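# Bridge the long board across two bearers behind wall

## Task

Set the long board down flat so it spans the top faces of both wooden bearers on the far side of the grey panel wall. Only the bearers may support it: it must not touch the table, the wall or any offcut, and it must run crosswise over each bearer rather than lengthwise along it. At the finish, both bearers and all offcuts must be resting on the table top and touching it, the board must stay there without the robot's help, neither gripper may be holding any loose object, and both grippers must have released and moved away.

## Robot and tools

Robot and frame. Two arms, left_arm and right_arm, face each other across a table. Every number is in one scene frame: origin at the table centre, +z up, table top at z = +0.020 m, left_arm's base on the +y side. Base poses: left_arm (-0.130, +0.554, +0.134) m with quat_wxyz (+0.589, 0, 0, -0.808); right_arm (-0.059, -0.494, +0.081) m with quat_wxyz (+0.607, 0, 0, +0.795). The names left and right do not match the sides of any image. In gripper axes the fingers point along +x and separate along y. end_effector_position is the point between the pads, 3 to 4 cm behind the fingertips. Reported hand positions can be slightly wrong, more so at long reach.

The 16-number row. Every motion argument is one row of 16 plain numbers covering both arms, even when one arm is idle: x, y, z, qw, qx, qy, qz, opening for left_arm, then the same eight for right_arm. x, y, z are an absolute target position in metres and qw..qz an absolute orientation quaternion, w first, both in the scene frame; they are poses, not offsets. Opening runs -1 to +1: +1 is fully open (0.088 m), empty fingers close at about -0.80, and values below that add nothing. Closing from fully open takes at least about 0.5 s. To hold something, command roughly 0.07 below its grip_measured; a smaller gap grips more gently. A row is refused outright if any target lies more than 0.6 m from that arm's last reported position along any of its gripper axes. Each control step, the command is clipped to within 70 mm and 16 degrees of the measured pose, and if both cannot be met, position wins over orientation. To keep an arm still, resend its last reported pose and its intended opening in every call; to keep a gripper's orientation, keep sending the same quaternion rather than copying a drifted reading.

Tools.
execute_actions: actions is a list with zero or one item. An empty list only returns the current state. An item with rows (1 to 15 rows) and steps (1 to 15, default 15) applies one row per 1/30 s step, repeating the last row if steps exceed rows. An item with only steps (up to 300) is a wait measured from the previous result, so thinking time is included. pictures (true/false) chooses whether images come back. After an action ends, an arm continues only to its last clipped pose, so far targets need further calls.
move: target is one 16-number row as above; speed is the top path speed in m/s, 0.002 to 0.5, default 0.25, with turning up to twice that in rad/s. Both grippers follow straight lines that finish together, lasting 0.5 to 10 s (cut off at 10 s). Openings are sent at the start. Paths ignore obstacles and the other arm; grippers lag, stray and may overshoot speed near full stretch. Faster contact hits harder, and aiming further past a contact presses harder. The result adds a move: line with the ending (done, off_target, moving, held, fault), any limits (paced = target was clipped; held = steps were blocked, after which motion can jump fast) and each gripper's distance from its pose.
wait: seconds, 0 to 10; nothing new is sent.
zoom_image: camera (cam_high, cam_low, cam_left_wrist, cam_right_wrist) and region [x0, y0, x1, y1] in pixels of that camera's latest 504x504 image, top-left origin, at most 504 by 504.
read_manual: section "licences" only; returns URDF licence text, no motion.


Reading results. The state line gives each gripper's position, quaternion and linear/angular velocity. grip_measured is the finger opening on the command scale (within about 1 mm, and up to 0.061 narrower while squeezing hard); the last Joint positions entry per arm is the opening in metres. grip_effort_n is motor effort in newtons: negative closes, positive opens, capped near 83 N, keeps some residue from friction when idle, n/a at start. HELD marks steps where the command was not fully sent; a pose unreachable line names an arm whose command the clearance check altered. A Hand target line shows the pose the controller currently drives toward.

Limits and faults. Joint ranges (rad): waist -3.054 to 3.054, shoulder 0 to 3.142, elbow 0 to 2.356, wrist pitch -1.571 to 1.571, wrist yaw -1.571 to 1.571, wrist roll -3.142 to 3.142. Load limits (N m): waist 17.4, shoulder 21.6, elbow 21.5, wrist pitch 5.67, wrist yaw 5.65, wrist roll 5.3, including carried weight. Exceeding one freezes that arm for 10 s and drops the rest of the call. Holding loads heats motors: MOTOR HOT appears from 50 C, and at 95 C an OVER-TEMPERATURE FAULT holds the arm, possibly cutting its power so it goes limp.

Cautions. Joint friction may leave a gripper short or tilted, and tiny moves may not happen; check pose and orientation after each move and correct. Brief external tugs or pushes on objects can occur. Never let the arms collide or press on each other, never knock anything off the table, and avoid drops, slams and hard shoves. Before finishing, open both grippers, confirm the board rests unaided, and lift the arms clear.

Each tool is called after ">>>" as a command line: name --argument value for each argument, lists and objects as JSON in quotes; but a table of rows of numbers goes row by row, as --pt "numbers of a row", without its own name.

## Session

>>> execute_actions --actions '[]'

Scene clock: 0.00 s of 4500.00 s.
left_arm: end_effector_position=(+0.1785, +0.4437, +0.2096) grip_measured=+0.830 grip_effort_n=n/a end_effector_quat_wxyz=(-0.463, +0.527, -0.482, -0.525) end_effector_velocity=(-0.001, -0.002, -0.001) end_effector_angular_velocity=(-0.008, +0.000, +0.005) | right_arm: end_effector_position=(-0.3390, -0.2500, +0.1249) grip_measured=+0.824 grip_effort_n=n/a end_effector_quat_wxyz=(+0.761, -0.105, +0.627, +0.134) end_effector_velocity=(+0.000, -0.003, +0.000) end_effector_angular_velocity=(-0.012, -0.002, +0.009)
Joint positions: left_arm=[ 1.551  1.821  1.319 -1.077  0.026 -2.008  0.08 ] | right_arm=[ 0.655  2.09   1.552 -1.134  0.167  2.16   0.079]
Joint velocities: left_arm=[-0.002 -0.002 -0.007  0.007  0.007 -0.007 -0.   ] | right_arm=[ 0.002 -0.002 -0.002 -0.007 -0.007 -0.007 -0.   ]
Heat: left arm: hottest waist 23 °C (+0.0 °C/min); right arm: hottest waist 23 °C (+0.0 °C/min).
Hand target (left_arm): +0.179, +0.444, +0.210; -0.463, +0.527, -0.482, -0.525
Hand target (right_arm): -0.339, -0.250, +0.125; +0.761, -0.105, +0.627, +0.134

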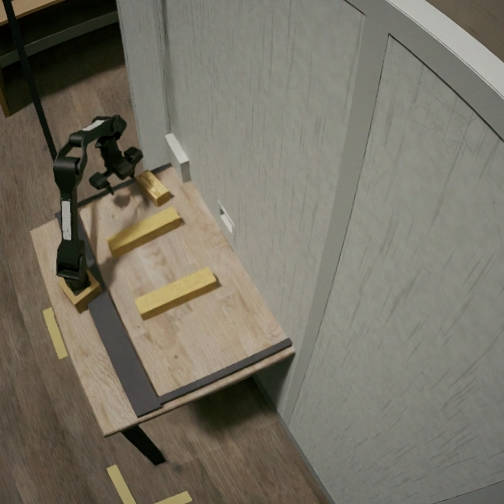

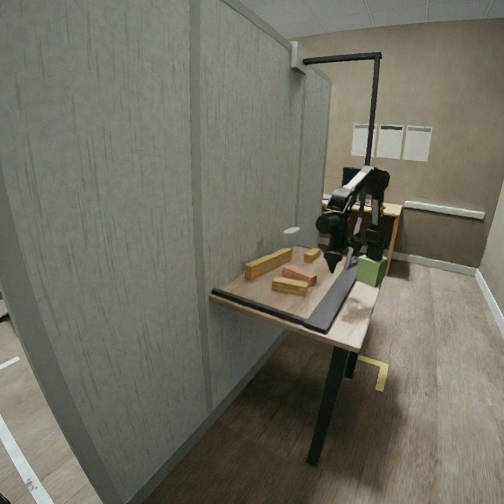

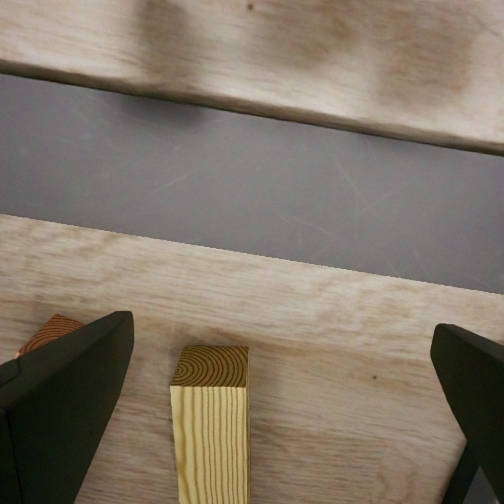

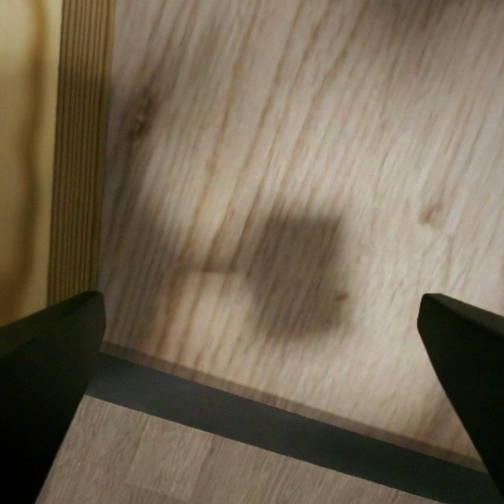

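>>> zoom_image --camera "cam_high" --region '[30, 100, 310, 440]'

>>> zoom_image --camera "cam_low" --region '[200, 160, 400, 340]'

Region (30, 100, 310, 440) of cam_high's 504x504 image, scaled by 1.482, with more detail than that image has; it fills the left 415 columns of this view, and the rest is white.

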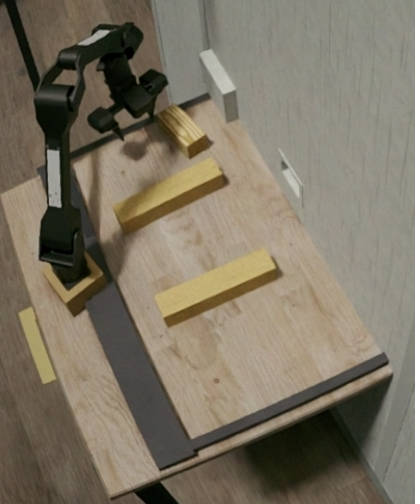

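Region (200, 160, 400, 340) of cam_low's 504x504 image, scaled by 2.520, with more detail than that image has; it fills the top 454 rows of this view, and the rest is white.

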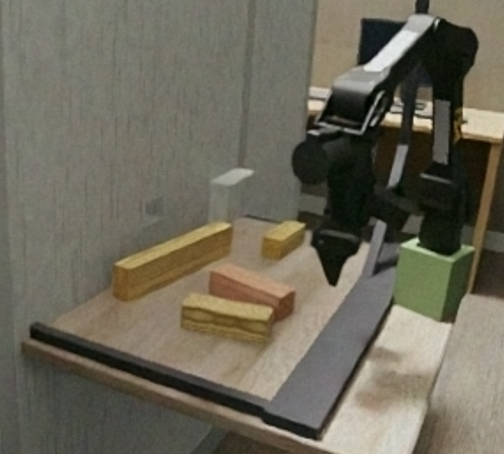

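>>> move --target '[-0.10,0.30,0.27,0.683,0.183,0.183,-0.683,0.83,-0.08,-0.26,0.24,0.696,-0.123,0.123,0.696,0.83]' --speed 0.4

Scene clock: 20.00 s of 4500.00 s.
left_arm: end_effector_position=(-0.1006, +0.3028, +0.2687) grip_measured=+0.831 grip_effort_n=-1.2 end_effector_quat_wxyz=(+0.356, +0.090, -0.228, -0.902) end_effector_velocity=(-0.002, +0.000, +0.001) end_effector_angular_velocity=(-0.001, -0.006, -0.014) | right_arm: end_effector_position=(-0.0795, -0.2572, +0.2429) grip_measured=+0.827 grip_effort_n=14.2 end_effector_quat_wxyz=(+0.694, -0.119, +0.121, +0.699) end_effector_velocity=(-0.001, -0.002, -0.003) end_effector_angular_velocity=(-0.015, +0.008, +0.024)
Joint positions: left_arm=[ 1.064  1.865  0.775 -1.561  1.571 -3.137  0.08 ] | right_arm=[-0.066  0.444  0.276 -0.179  0.181  0.068  0.08 ]
Joint velocities: left_arm=[-0.007 -0.002  0.002 -0.007 -0.007  0.007  0.   ] | right_arm=[-0.027 -0.012 -0.002 -0.022 -0.051 -0.007 -0.   ]
Heat: left arm: hottest shoulder 24 °C (+3.0 °C/min); right arm: hottest shoulder 26 °C (+9.0 °C/min).
Hand target (left_arm): -0.100, +0.301, +0.269; -0.356, -0.089, +0.228, +0.902
Hand target (right_arm): -0.079, -0.258, +0.241; +0.693, -0.122, +0.119, +0.701
Off the commanded pose (left_arm): 0.003 m, 67 deg; orientation clipped at the last step of the last action.
Off the commanded pose (right_arm): 0.004 m, 1 deg.
joint sent to its limit (left arm) — the command would take joint 4 (wrist pitch) past its lower limit, joint 5 (wrist yaw) past its upper limit and joint 6 (wrist roll) past its lower limit, so those joints were sent only as far as their limits.
After step 90, 12.70 s passed at rest.
move: off_target (left_arm); limits=paced

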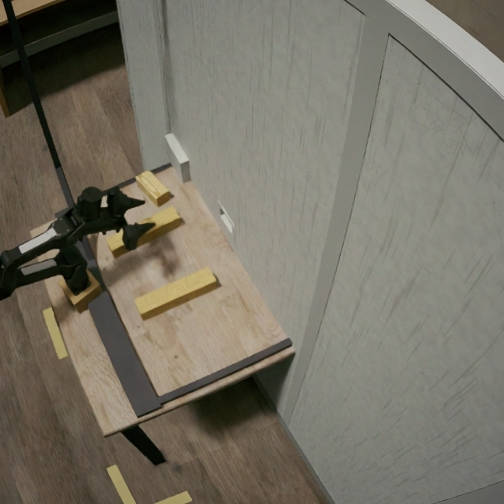

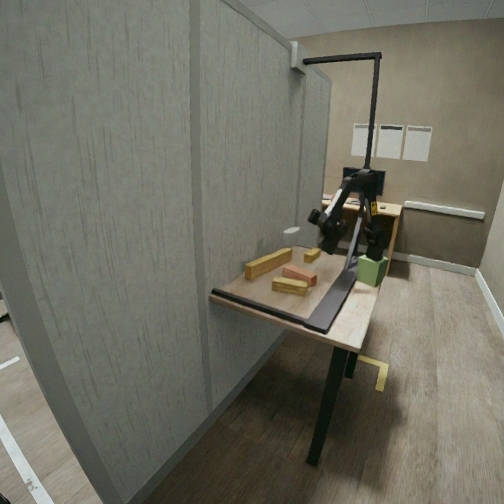

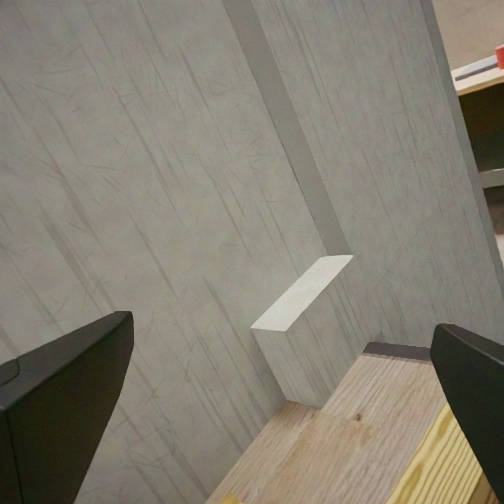

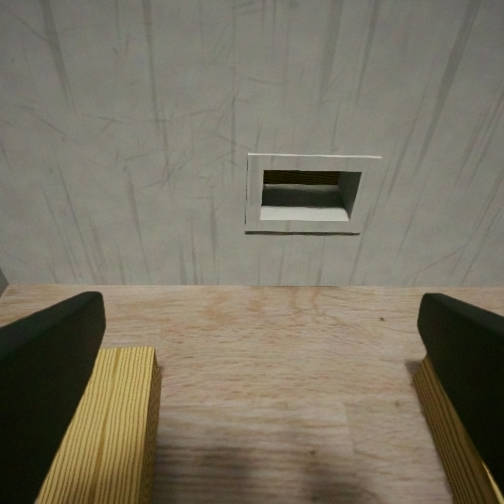

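>>> move --target '[0.15,0.40,0.24,-0.463,0.527,-0.482,-0.525,0.83,-0.03,-0.27,0.13,0.707,0,0,0.707,0.83]' --speed 0.4

Scene clock: 34.27 s of 4500.00 s.
left_arm: end_effector_position=(+0.1510, +0.3971, +0.2370) grip_measured=+0.831 grip_effort_n=-3.0 end_effector_quat_wxyz=(-0.462, +0.522, -0.484, -0.529) end_effector_velocity=(+0.002, -0.000, -0.001) end_effector_angular_velocity=(-0.002, -0.019, -0.010) | right_arm: end_effector_position=(-0.0636, -0.2607, +0.2088) grip_measured=+0.827 grip_effort_n=14.2 end_effector_quat_wxyz=(+0.702, -0.081, +0.084, +0.703) end_effector_velocity=(-0.000, -0.001, -0.004) end_effector_angular_velocity=(-0.012, -0.006, +0.006)
Joint positions: left_arm=[ 1.386  1.785  1.385 -1.187  0.028 -2.171  0.08 ] | right_arm=[-0.218  0.315  0.047  0.035  0.045  0.015  0.08 ]
Joint velocities: left_arm=[-0.002 -0.007 -0.012  0.022 -0.007  0.007  0.   ] | right_arm=[-0.002 -0.002 -0.007 -0.007 -0.007 -0.007 -0.   ]
Heat: left arm: hottest shoulder 24 °C (+1.8 °C/min); right arm: hottest shoulder 25 °C (+3.5 °C/min).
Hand target (left_arm): +0.151, +0.399, +0.240; -0.465, +0.526, -0.483, -0.524
Hand target (right_arm): -0.064, -0.261, +0.209; +0.702, -0.080, +0.083, +0.703
Off the commanded pose (left_arm): 0.004 m, 1 deg.
Off the commanded pose (right_arm): 0.086 m, 13 deg; position clipped at the last step of the last action.
After step 90, 8.03 s passed at rest.
move: held (right_arm); limits=paced,held; held on 66 of 97 steps (right_arm), including the last (right_arm)
pose unreachable (right arm): on one or more control steps of this call this arm could not follow its commanded pose, so it was not sent that pose on those steps. On the call's last step it was still not sent that pose. It may still have moved: this result reports where it is.
cause: the commanded pose would bring two parts of the arm too close to each other (joints 3 (elbow) to 5 (wrist yaw) lie between them).

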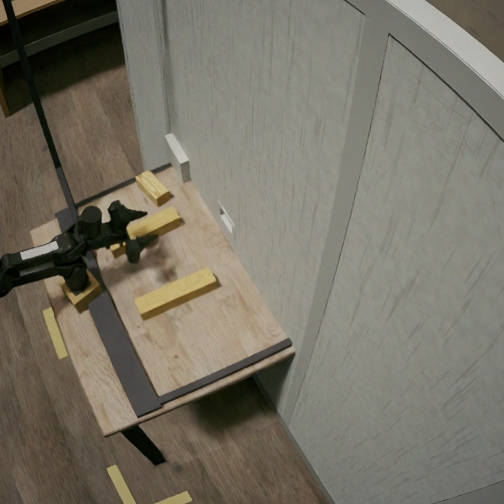

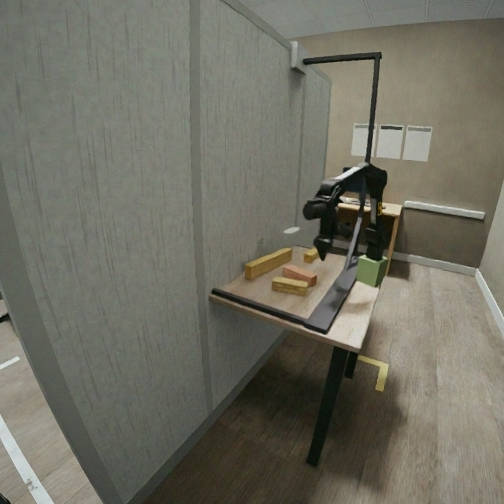

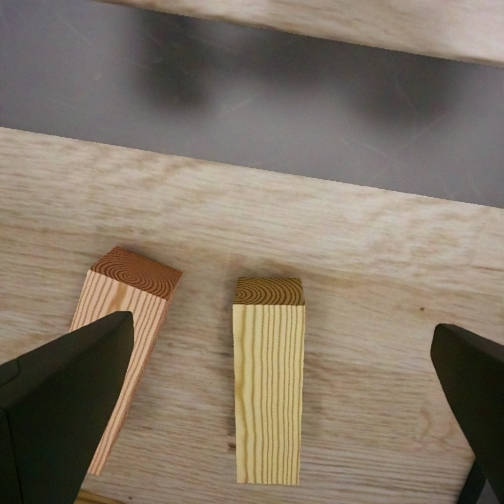

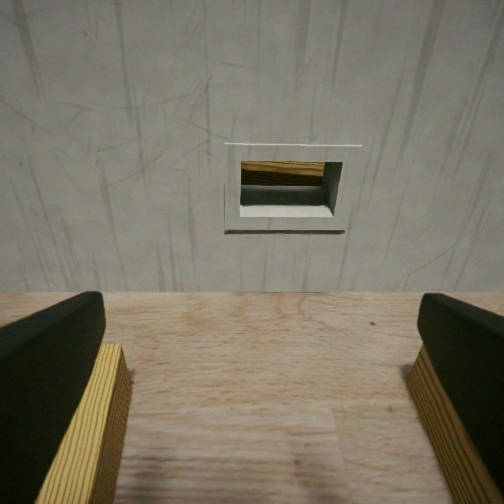

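>>> move --target '[0.06,0.20,0.25,0.707,0,0.707,0,0.83,-0.04,-0.22,0.22,0.5,-0.5,0.5,0.5,0.83]' --speed 0.4

Scene clock: 46.07 s of 4500.00 s.
left_arm: end_effector_position=(+0.0589, +0.2016, +0.2548) grip_measured=+0.831 grip_effort_n=-3.5 end_effector_quat_wxyz=(-0.706, +0.007, -0.708, +0.003) end_effector_velocity=(-0.003, +0.002, -0.001) end_effector_angular_velocity=(+0.016, +0.017, -0.010) | right_arm: end_effector_position=(-0.0422, -0.2213, +0.2190) grip_measured=+0.827 grip_effort_n=14.2 end_effector_quat_wxyz=(+0.504, -0.494, +0.504, +0.498) end_effector_velocity=(-0.001, -0.005, -0.000) end_effector_angular_velocity=(-0.036, +0.010, -0.010)
Joint positions: left_arm=[ 0.807  2.065  1.837 -1.333  0.009 -1.083  0.08 ] | right_arm=[-0.331  1.573  1.287 -1.282 -0.004 -0.049  0.08 ]
Joint velocities: left_arm=[-0.002  0.007  0.007 -0.022  0.007  0.007 -0.   ] | right_arm=[-0.002  0.012  0.012 -0.037 -0.007  0.007  0.   ]
Heat: left arm: hottest shoulder 26 °C (+3.9 °C/min); right arm: hottest elbow 25 °C (+2.6 °C/min).
Hand target (left_arm): +0.060, +0.200, +0.250; +0.705, -0.001, +0.709, -0.001
Hand target (right_arm): -0.040, -0.219, +0.219; +0.504, -0.497, +0.502, +0.497
Off the commanded pose (left_arm): 0.005 m, 1 deg.
Off the commanded pose (right_arm): 0.003 m, 1 deg.
After step 90, 6.23 s passed at rest.
move: done

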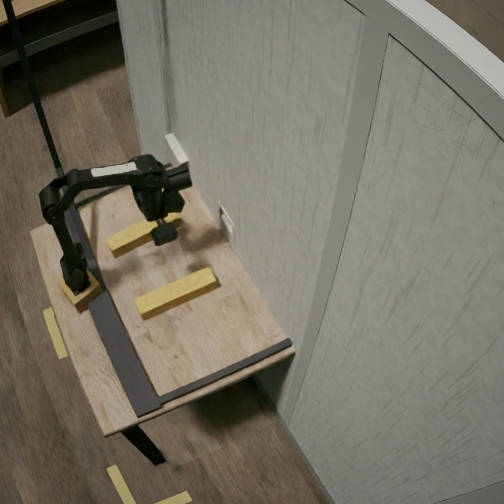

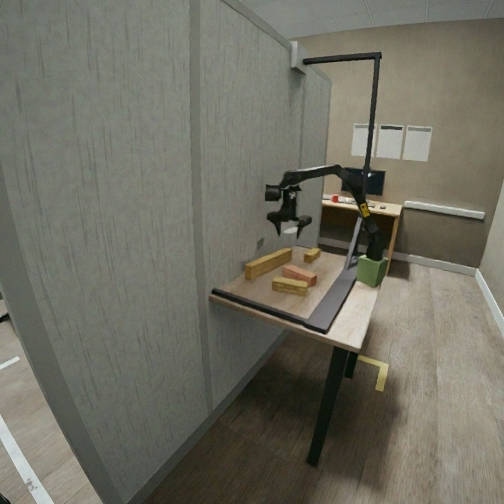

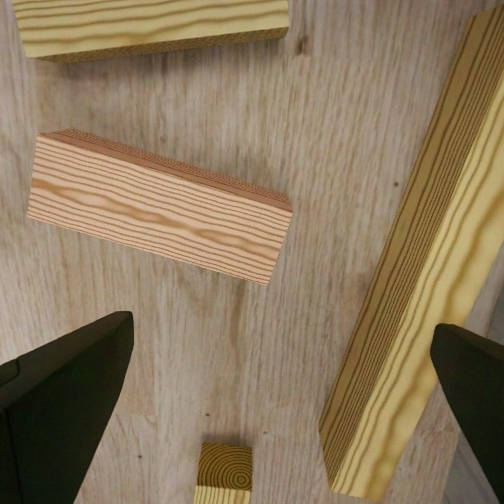

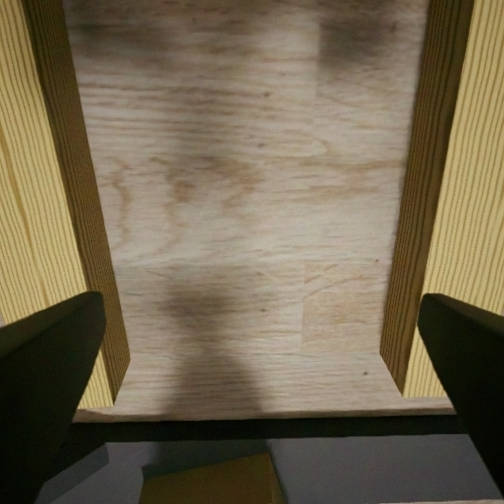

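>>> move --target '[-0.088,0.13,0.15,0.703,0.074,0.703,-0.074,1,-0.04,-0.22,0.22,0.5,-0.5,0.5,0.5,0.83]' --speed 0.25

Scene clock: 91.53 s of 4500.00 s.
left_arm: end_effector_position=(-0.0894, +0.1307, +0.1554) grip_measured=+0.991 grip_effort_n=17.4 end_effector_quat_wxyz=(-0.701, -0.072, -0.705, +0.079) end_effector_velocity=(-0.002, +0.000, +0.002) end_effector_angular_velocity=(+0.002, +0.008, +0.019) | right_arm: end_effector_position=(-0.0417, -0.2224, +0.2189) grip_measured=+0.827 grip_effort_n=14.2 end_effector_quat_wxyz=(+0.499, -0.499, +0.502, +0.499) end_effector_velocity=(+0.002, -0.002, +0.000) end_effector_angular_velocity=(-0.008, -0.007, +0.005)
Joint positions: left_arm=[ 0.409  2.23   1.699 -1.031  0.007 -1.259  0.088] | right_arm=[-0.332  1.574  1.288 -1.288 -0.003 -0.063  0.08 ]
Joint velocities: left_arm=[-0.002 -0.002  0.002 -0.007  0.007 -0.022 -0.   ] | right_arm=[-0.002 -0.002 -0.002 -0.007  0.007 -0.007 -0.   ]
Heat: left arm: hottest shoulder 28 °C (+4.0 °C/min); right arm: hottest elbow 27 °C (+2.0 °C/min).
Hand target (left_arm): -0.088, +0.130, +0.150; +0.702, +0.074, +0.705, -0.074
Hand target (right_arm): -0.040, -0.220, +0.220; +0.500, -0.500, +0.500, +0.500
Off the commanded pose (left_arm): 0.006 m, 1 deg.
Off the commanded pose (right_arm): 0.003 m, 0 deg.
After step 90, 41.10 s passed at rest.
move: done

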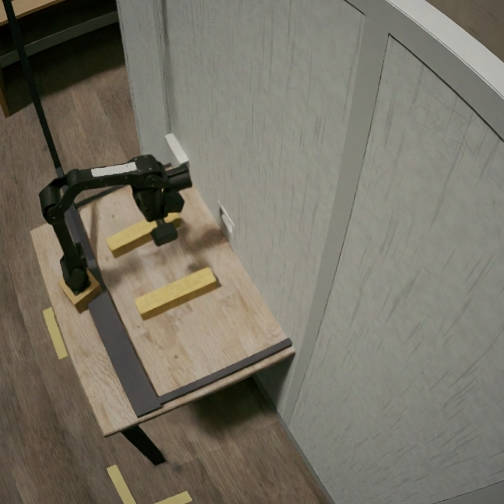

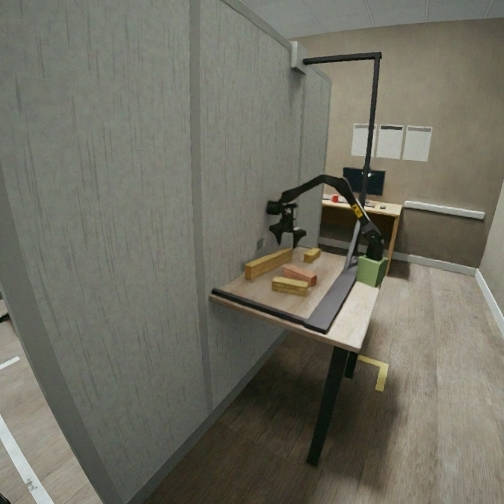

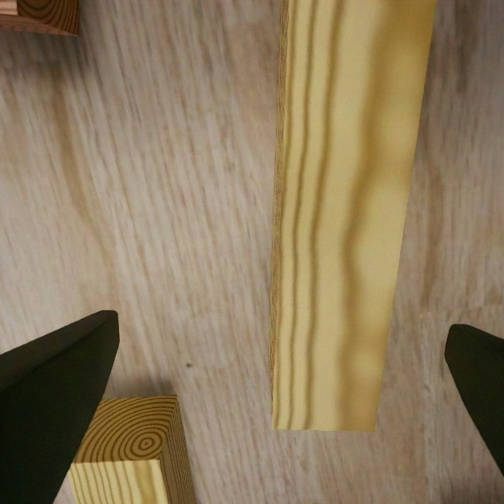

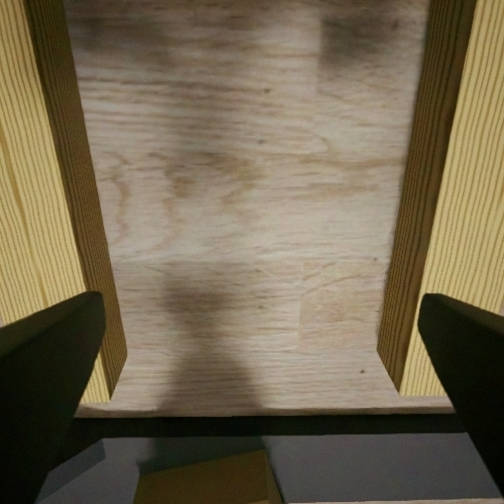

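>>> move --target '[-0.09,0.119,0.125,0.703,0.074,0.703,-0.074,1,-0.04,-0.22,0.22,0.5,-0.5,0.5,0.5,0.83]' --speed 0.08

>>> zoom_image --camera "cam_low" --region '[230, 180, 350, 300]'

Scene clock: 98.97 s of 4500.00 s.
left_arm: end_effector_position=(-0.0884, +0.1253, +0.1450) grip_measured=+0.991 grip_effort_n=17.4 end_effector_quat_wxyz=(-0.703, -0.067, -0.703, +0.079) end_effector_velocity=(-0.003, +0.006, -0.002) end_effector_angular_velocity=(+0.026, +0.010, +0.005) | right_arm: end_effector_position=(-0.0417, -0.2224, +0.2190) grip_measured=+0.827 grip_effort_n=14.2 end_effector_quat_wxyz=(+0.499, -0.499, +0.502, +0.499) end_effector_velocity=(+0.002, -0.002, +0.000) end_effector_angular_velocity=(-0.008, -0.007, +0.005)
Joint positions: left_arm=[ 0.409  2.258  1.702 -0.999  0.003 -1.267  0.088] | right_arm=[-0.332  1.574  1.288 -1.288 -0.003 -0.063  0.08 ]
Joint velocities: left_arm=[-0.002  0.002 -0.002 -0.022  0.007 -0.007  0.   ] | right_arm=[-0.002 -0.002 -0.002 -0.007  0.007 -0.007  0.   ]
Heat: left arm: hottest shoulder 28 °C (+3.0 °C/min); right arm: hottest elbow 27 °C (+2.0 °C/min).
Hand target (left_arm): -0.090, +0.120, +0.125; +0.703, +0.074, +0.703, -0.074
Hand target (right_arm): -0.040, -0.220, +0.220; +0.500, -0.500, +0.500, +0.500
Off the commanded pose (left_arm): 0.021 m, 1 deg.
Off the commanded pose (right_arm): 0.003 m, 0 deg.
After step 90, 3.73 s passed at rest.
move: off_target (left_arm)

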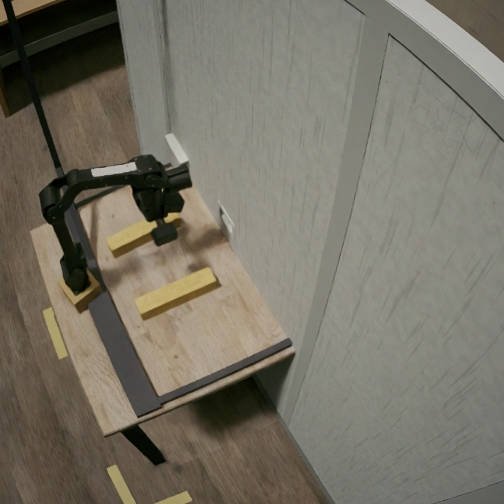

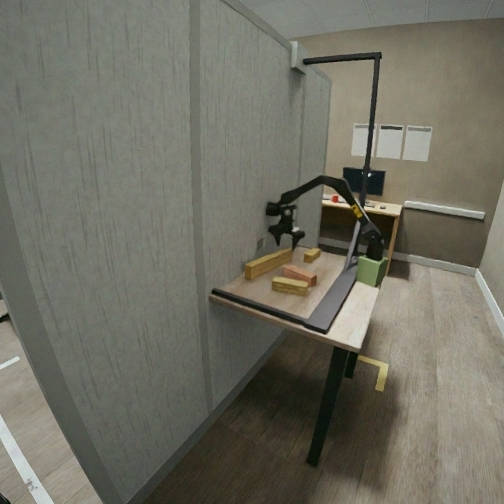

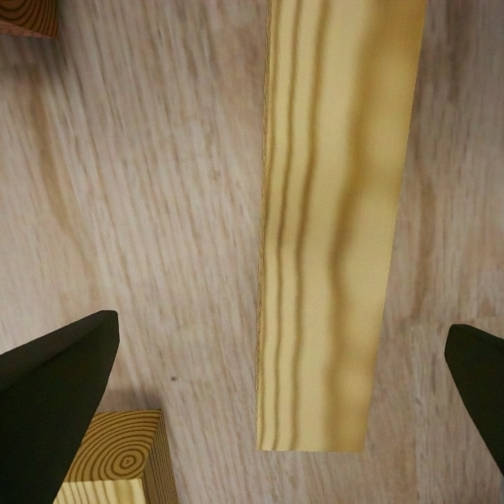

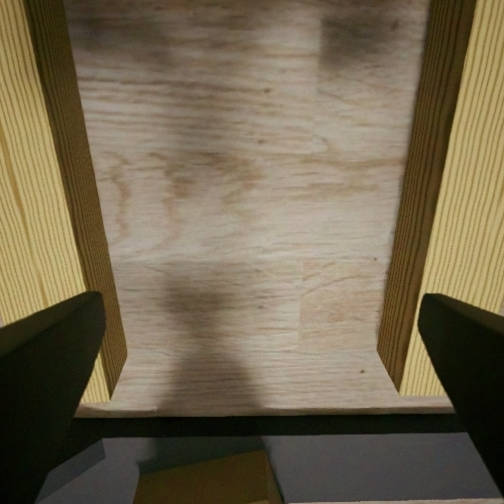

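Region (230, 180, 350, 300) of cam_low's 504x504 image, scaled by 4.200, with more detail than that image has.

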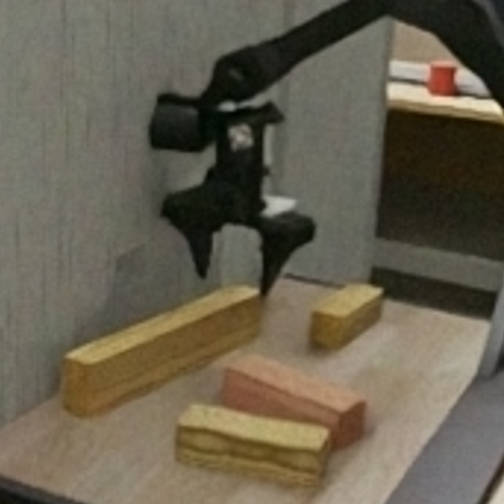

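>>> move --target '[-0.09,0.124,0.14,0.687,-0.018,0.707,-0.165,1,-0.04,-0.22,0.22,0.5,-0.5,0.5,0.5,0.83]' --speed 0.15

>>> move --target '[-0.09,0.119,0.078,0.687,-0.018,0.707,-0.165,1,-0.04,-0.22,0.22,0.5,-0.5,0.5,0.5,0.83]' --speed 0.08

>>> zoom_image --camera "cam_low" --region '[230, 180, 350, 300]'

Scene clock: 109.97 s of 4500.00 s.
left_arm: end_effector_position=(-0.0907, +0.1243, +0.1338) grip_measured=+0.991 grip_effort_n=17.4 end_effector_quat_wxyz=(-0.688, +0.012, -0.708, +0.159) end_effector_velocity=(-0.001, +0.005, -0.003) end_effector_angular_velocity=(+0.009, -0.004, +0.006) | right_arm: end_effector_position=(-0.0417, -0.2224, +0.2190) grip_measured=+0.827 grip_effort_n=14.2 end_effector_quat_wxyz=(+0.499, -0.499, +0.502, +0.499) end_effector_velocity=(-0.000, +0.001, +0.000) end_effector_angular_velocity=(+0.008, +0.007, -0.010)
Joint positions: left_arm=[ 0.431  2.12   1.399 -0.618  0.081 -1.252  0.088] | right_arm=[-0.332  1.574  1.288 -1.288 -0.003 -0.063  0.08 ]
Joint velocities: left_arm=[-0.002 -0.007 -0.022  0.007 -0.007 -0.007  0.   ] | right_arm=[-0.002 -0.002 -0.002  0.007 -0.007  0.007 -0.   ]
Heat: left arm: hottest shoulder 28 °C (+2.0 °C/min); right arm: hottest elbow 27 °C (+2.0 °C/min).
Hand target (left_arm): -0.090, +0.124, +0.140; +0.688, -0.018, +0.707, -0.165
Hand target (right_arm): -0.040, -0.220, +0.220; +0.500, -0.500, +0.500, +0.500
Off the commanded pose (left_arm): 0.006 m, 1 deg.
Off the commanded pose (right_arm): 0.003 m, 0 deg.
After step 90, 6.80 s passed at rest.
move: done

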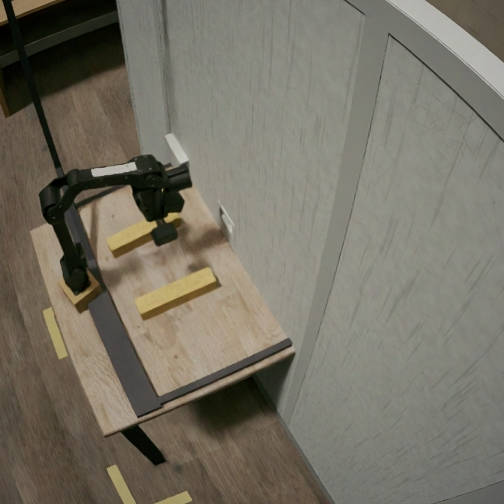

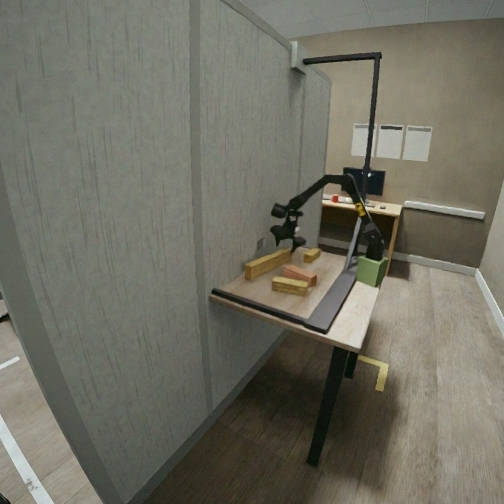

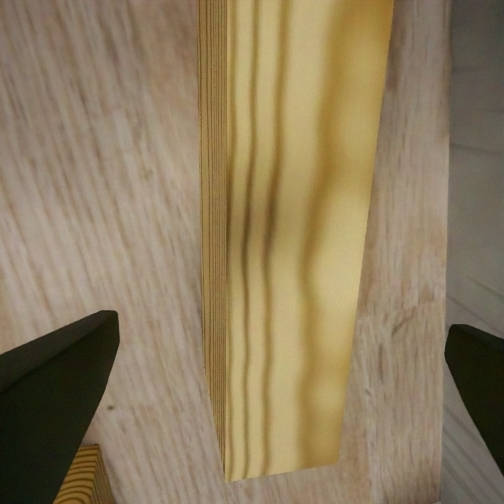

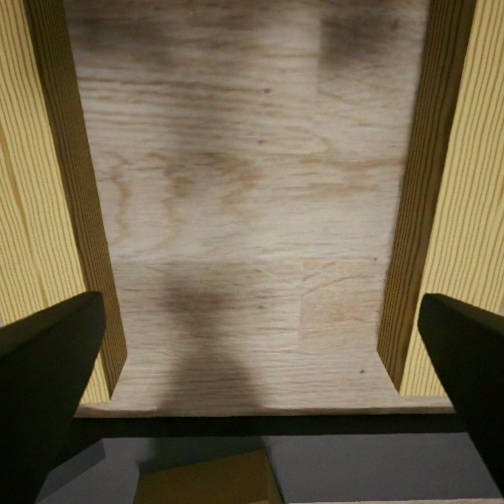

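Scene clock: 111.03 s of 4500.00 s.
left_arm: end_effector_position=(-0.0897, +0.1151, +0.0866) grip_measured=+0.991 grip_effort_n=17.4 end_effector_quat_wxyz=(+0.689, -0.024, +0.704, -0.172) end_effector_velocity=(-0.000, +0.002, -0.000) end_effector_angular_velocity=(+0.008, -0.004, +0.007) | right_arm: end_effector_position=(-0.0416, -0.2224, +0.2190) grip_measured=+0.827 grip_effort_n=14.2 end_effector_quat_wxyz=(+0.499, -0.499, +0.502, +0.499) end_effector_velocity=(-0.001, -0.002, +0.000) end_effector_angular_velocity=(-0.007, +0.008, +0.005)
Joint positions: left_arm=[ 0.431  2.225  1.346 -0.425  0.082 -1.252  0.088] | right_arm=[-0.333  1.574  1.288 -1.288 -0.003 -0.063  0.08 ]
Joint velocities: left_arm=[-0.002 -0.002 -0.002 -0.007 -0.007 -0.007 -0.   ] | right_arm=[-0.002 -0.002 -0.002 -0.007 -0.007 -0.007 -0.   ]
Heat: left arm: hottest shoulder 28 °C (+2.0 °C/min); right arm: hottest elbow 27 °C (+2.0 °C/min).
Hand target (left_arm): -0.090, +0.119, +0.078; +0.687, -0.018, +0.707, -0.165
Hand target (right_arm): -0.040, -0.220, +0.220; +0.500, -0.500, +0.500, +0.500
Off the commanded pose (left_arm): 0.009 m, 1 deg.
Off the commanded pose (right_arm): 0.003 m, 0 deg.
move: off_target (left_arm)

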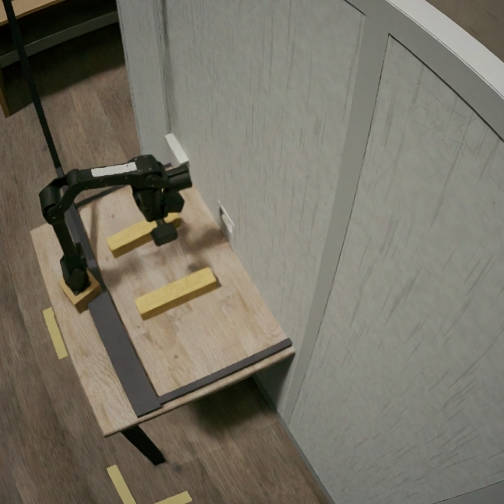

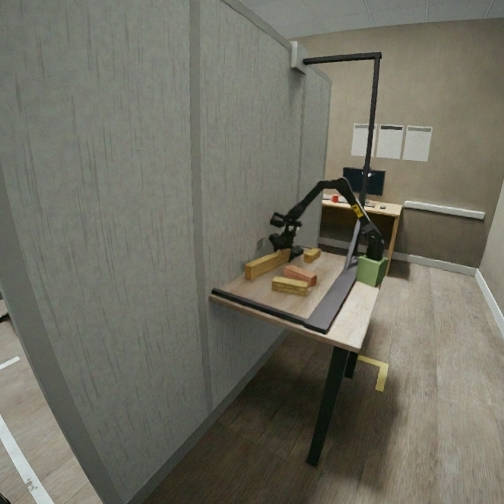

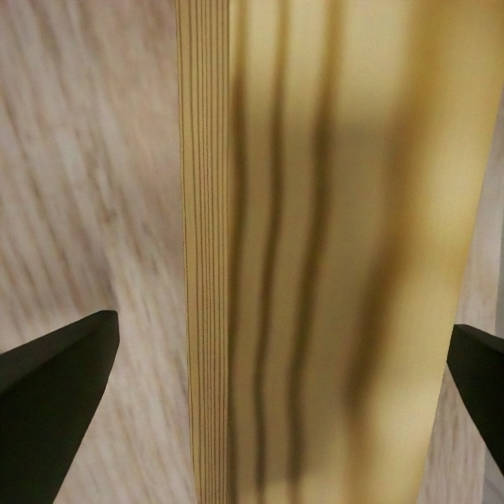

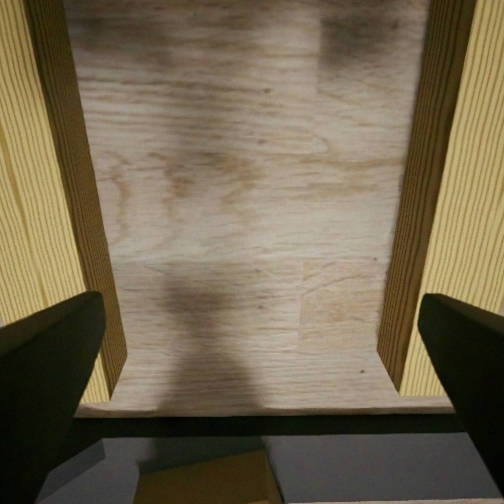

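Region (230, 180, 350, 300) of cam_low's 504x504 image, scaled by 4.200, with more detail than that image has.

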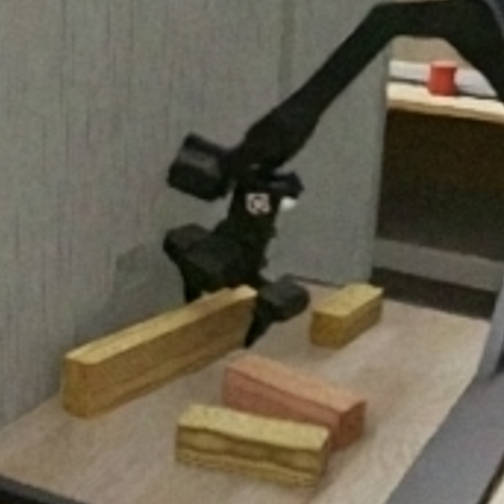

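>>> move --target '[-0.09,0.119,0.078,0.687,-0.018,0.707,-0.165,-0.12,-0.04,-0.22,0.22,0.5,-0.5,0.5,0.5,0.83]' --speed 0.05

>>> zoom_image --camera "cam_low" --region '[230, 180, 350, 300]'

Scene clock: 115.37 s of 4500.00 s.
left_arm: end_effector_position=(-0.0898, +0.1153, +0.0865) grip_measured=-0.061 grip_effort_n=-83.5 end_effector_quat_wxyz=(+0.689, -0.025, +0.704, -0.171) end_effector_velocity=(-0.000, +0.002, -0.000) end_effector_angular_velocity=(+0.008, -0.004, +0.007) | right_arm: end_effector_position=(-0.0416, -0.2224, +0.2190) grip_measured=+0.827 grip_effort_n=14.2 end_effector_quat_wxyz=(+0.499, -0.499, +0.502, +0.499) end_effector_velocity=(-0.003, -0.002, +0.000) end_effector_angular_velocity=(-0.006, +0.022, +0.005)
Joint positions: left_arm=[ 0.431  2.225  1.346 -0.426  0.082 -1.254  0.036] | right_arm=[-0.333  1.574  1.288 -1.288 -0.003 -0.063  0.08 ]
Joint velocities: left_arm=[-0.002 -0.002 -0.002 -0.007 -0.007 -0.007 -0.   ] | right_arm=[-0.002 -0.002 -0.002 -0.007 -0.022 -0.007  0.   ]
Heat: left arm: hottest shoulder 28 °C (+2.0 °C/min); right arm: hottest elbow 27 °C (+2.0 °C/min).
Hand target (left_arm): -0.090, +0.119, +0.078; +0.687, -0.018, +0.707, -0.165
Hand target (right_arm): -0.040, -0.220, +0.220; +0.500, -0.500, +0.500, +0.500
Off the commanded pose (left_arm): 0.009 m, 1 deg.
Off the commanded pose (right_arm): 0.003 m, 0 deg.
After step 90, 0.63 s passed at rest.
move: off_target (left_arm)

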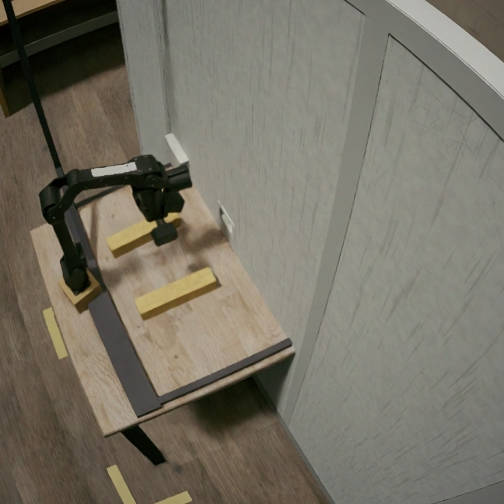

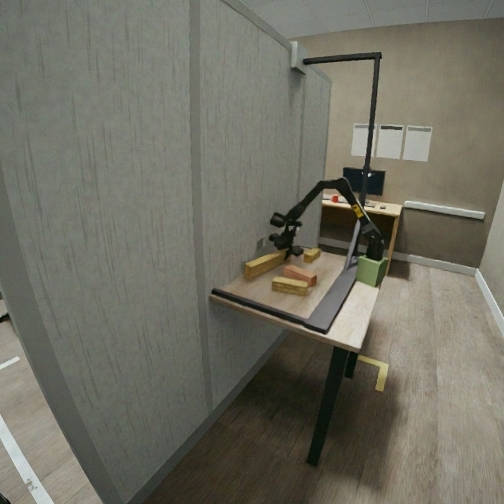

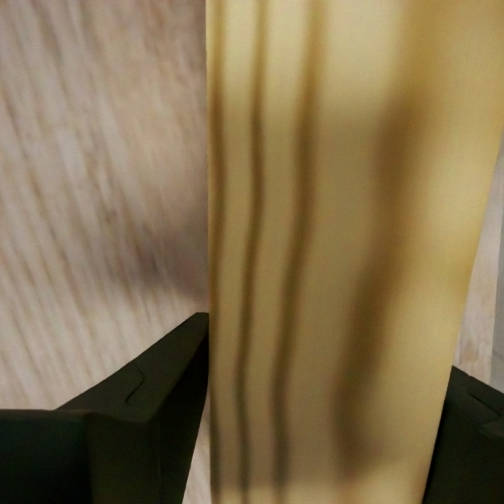

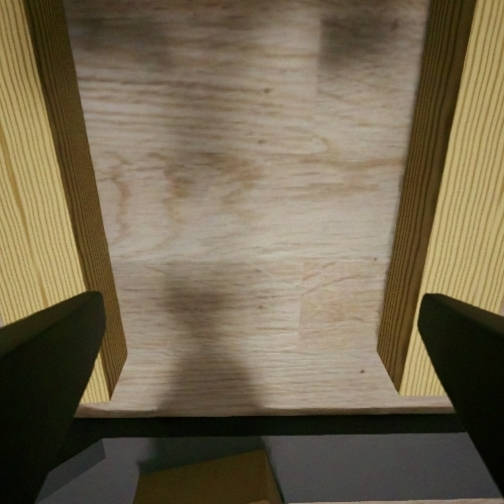

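Region (230, 180, 350, 300) of cam_low's 504x504 image, scaled by 4.200, with more detail than that image has.

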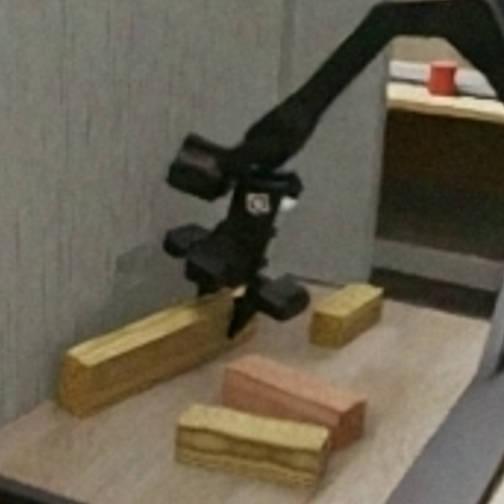

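>>> move --target '[-0.084,0.146,0.083,0.612,-0.218,0.672,-0.354,-0.13,-0.04,-0.22,0.22,0.5,-0.5,0.5,0.5,0.83]' --speed 0.12

>>> zoom_image --camera "cam_low" --region '[230, 180, 350, 300]'

Scene clock: 125.60 s of 4500.00 s.
left_arm: end_effector_position=(-0.0839, +0.1463, +0.0853) grip_measured=-0.061 grip_effort_n=-83.5 end_effector_quat_wxyz=(+0.615, -0.217, +0.670, -0.354) end_effector_velocity=(-0.001, +0.004, -0.003) end_effector_angular_velocity=(+0.005, +0.001, -0.008) | right_arm: end_effector_position=(-0.0416, -0.2224, +0.2190) grip_measured=+0.827 grip_effort_n=14.2 end_effector_quat_wxyz=(+0.499, -0.499, +0.502, +0.499) end_effector_velocity=(-0.001, -0.002, +0.000) end_effector_angular_velocity=(-0.007, +0.008, +0.005)
Joint positions: left_arm=[ 0.537  2.108  0.718  0.606  0.313 -1.264  0.036] | right_arm=[-0.333  1.574  1.288 -1.288 -0.003 -0.063  0.08 ]
Joint velocities: left_arm=[ 0.002  0.002 -0.012  0.007  0.007  0.007  0.   ] | right_arm=[-0.002 -0.002 -0.002 -0.007 -0.007 -0.007  0.   ]
Heat: left arm: hottest shoulder 29 °C (+2.0 °C/min); right arm: hottest elbow 27 °C (+1.0 °C/min).
Hand target (left_arm): -0.084, +0.147, +0.084; +0.613, -0.217, +0.672, -0.355
Hand target (right_arm): -0.040, -0.220, +0.220; +0.500, -0.500, +0.500, +0.500
Off the commanded pose (left_arm): 0.002 m, 0 deg.
Off the commanded pose (right_arm): 0.003 m, 0 deg.
After step 90, 4.57 s passed at rest.
move: done

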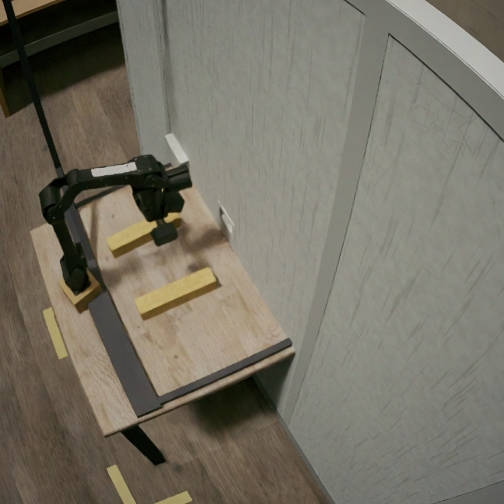

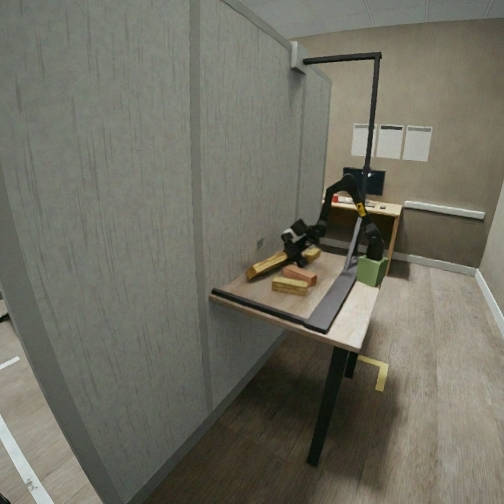

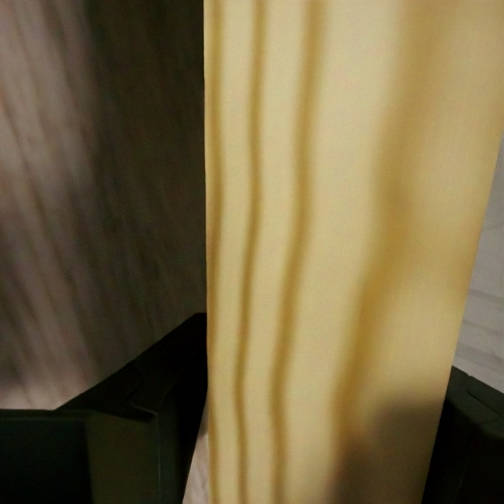

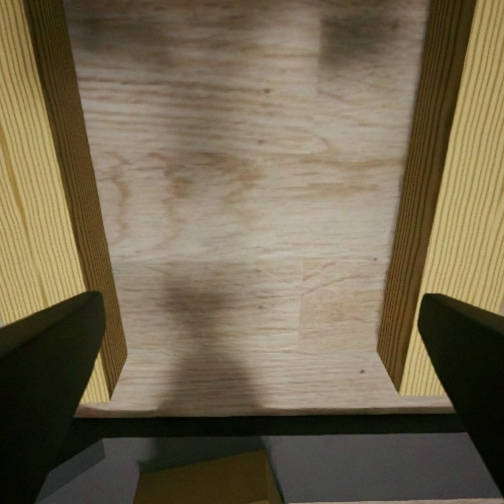

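Region (230, 180, 350, 300) of cam_low's 504x504 image, scaled by 4.200, with more detail than that image has.

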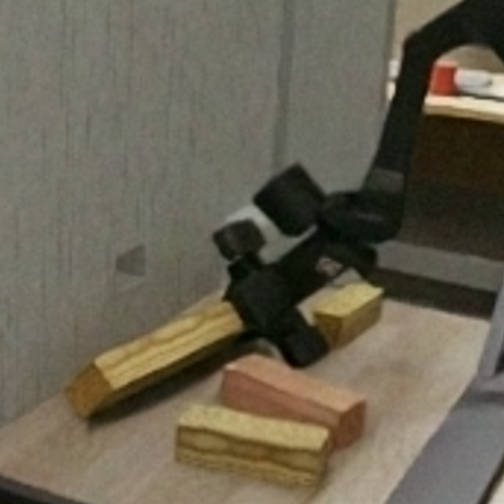

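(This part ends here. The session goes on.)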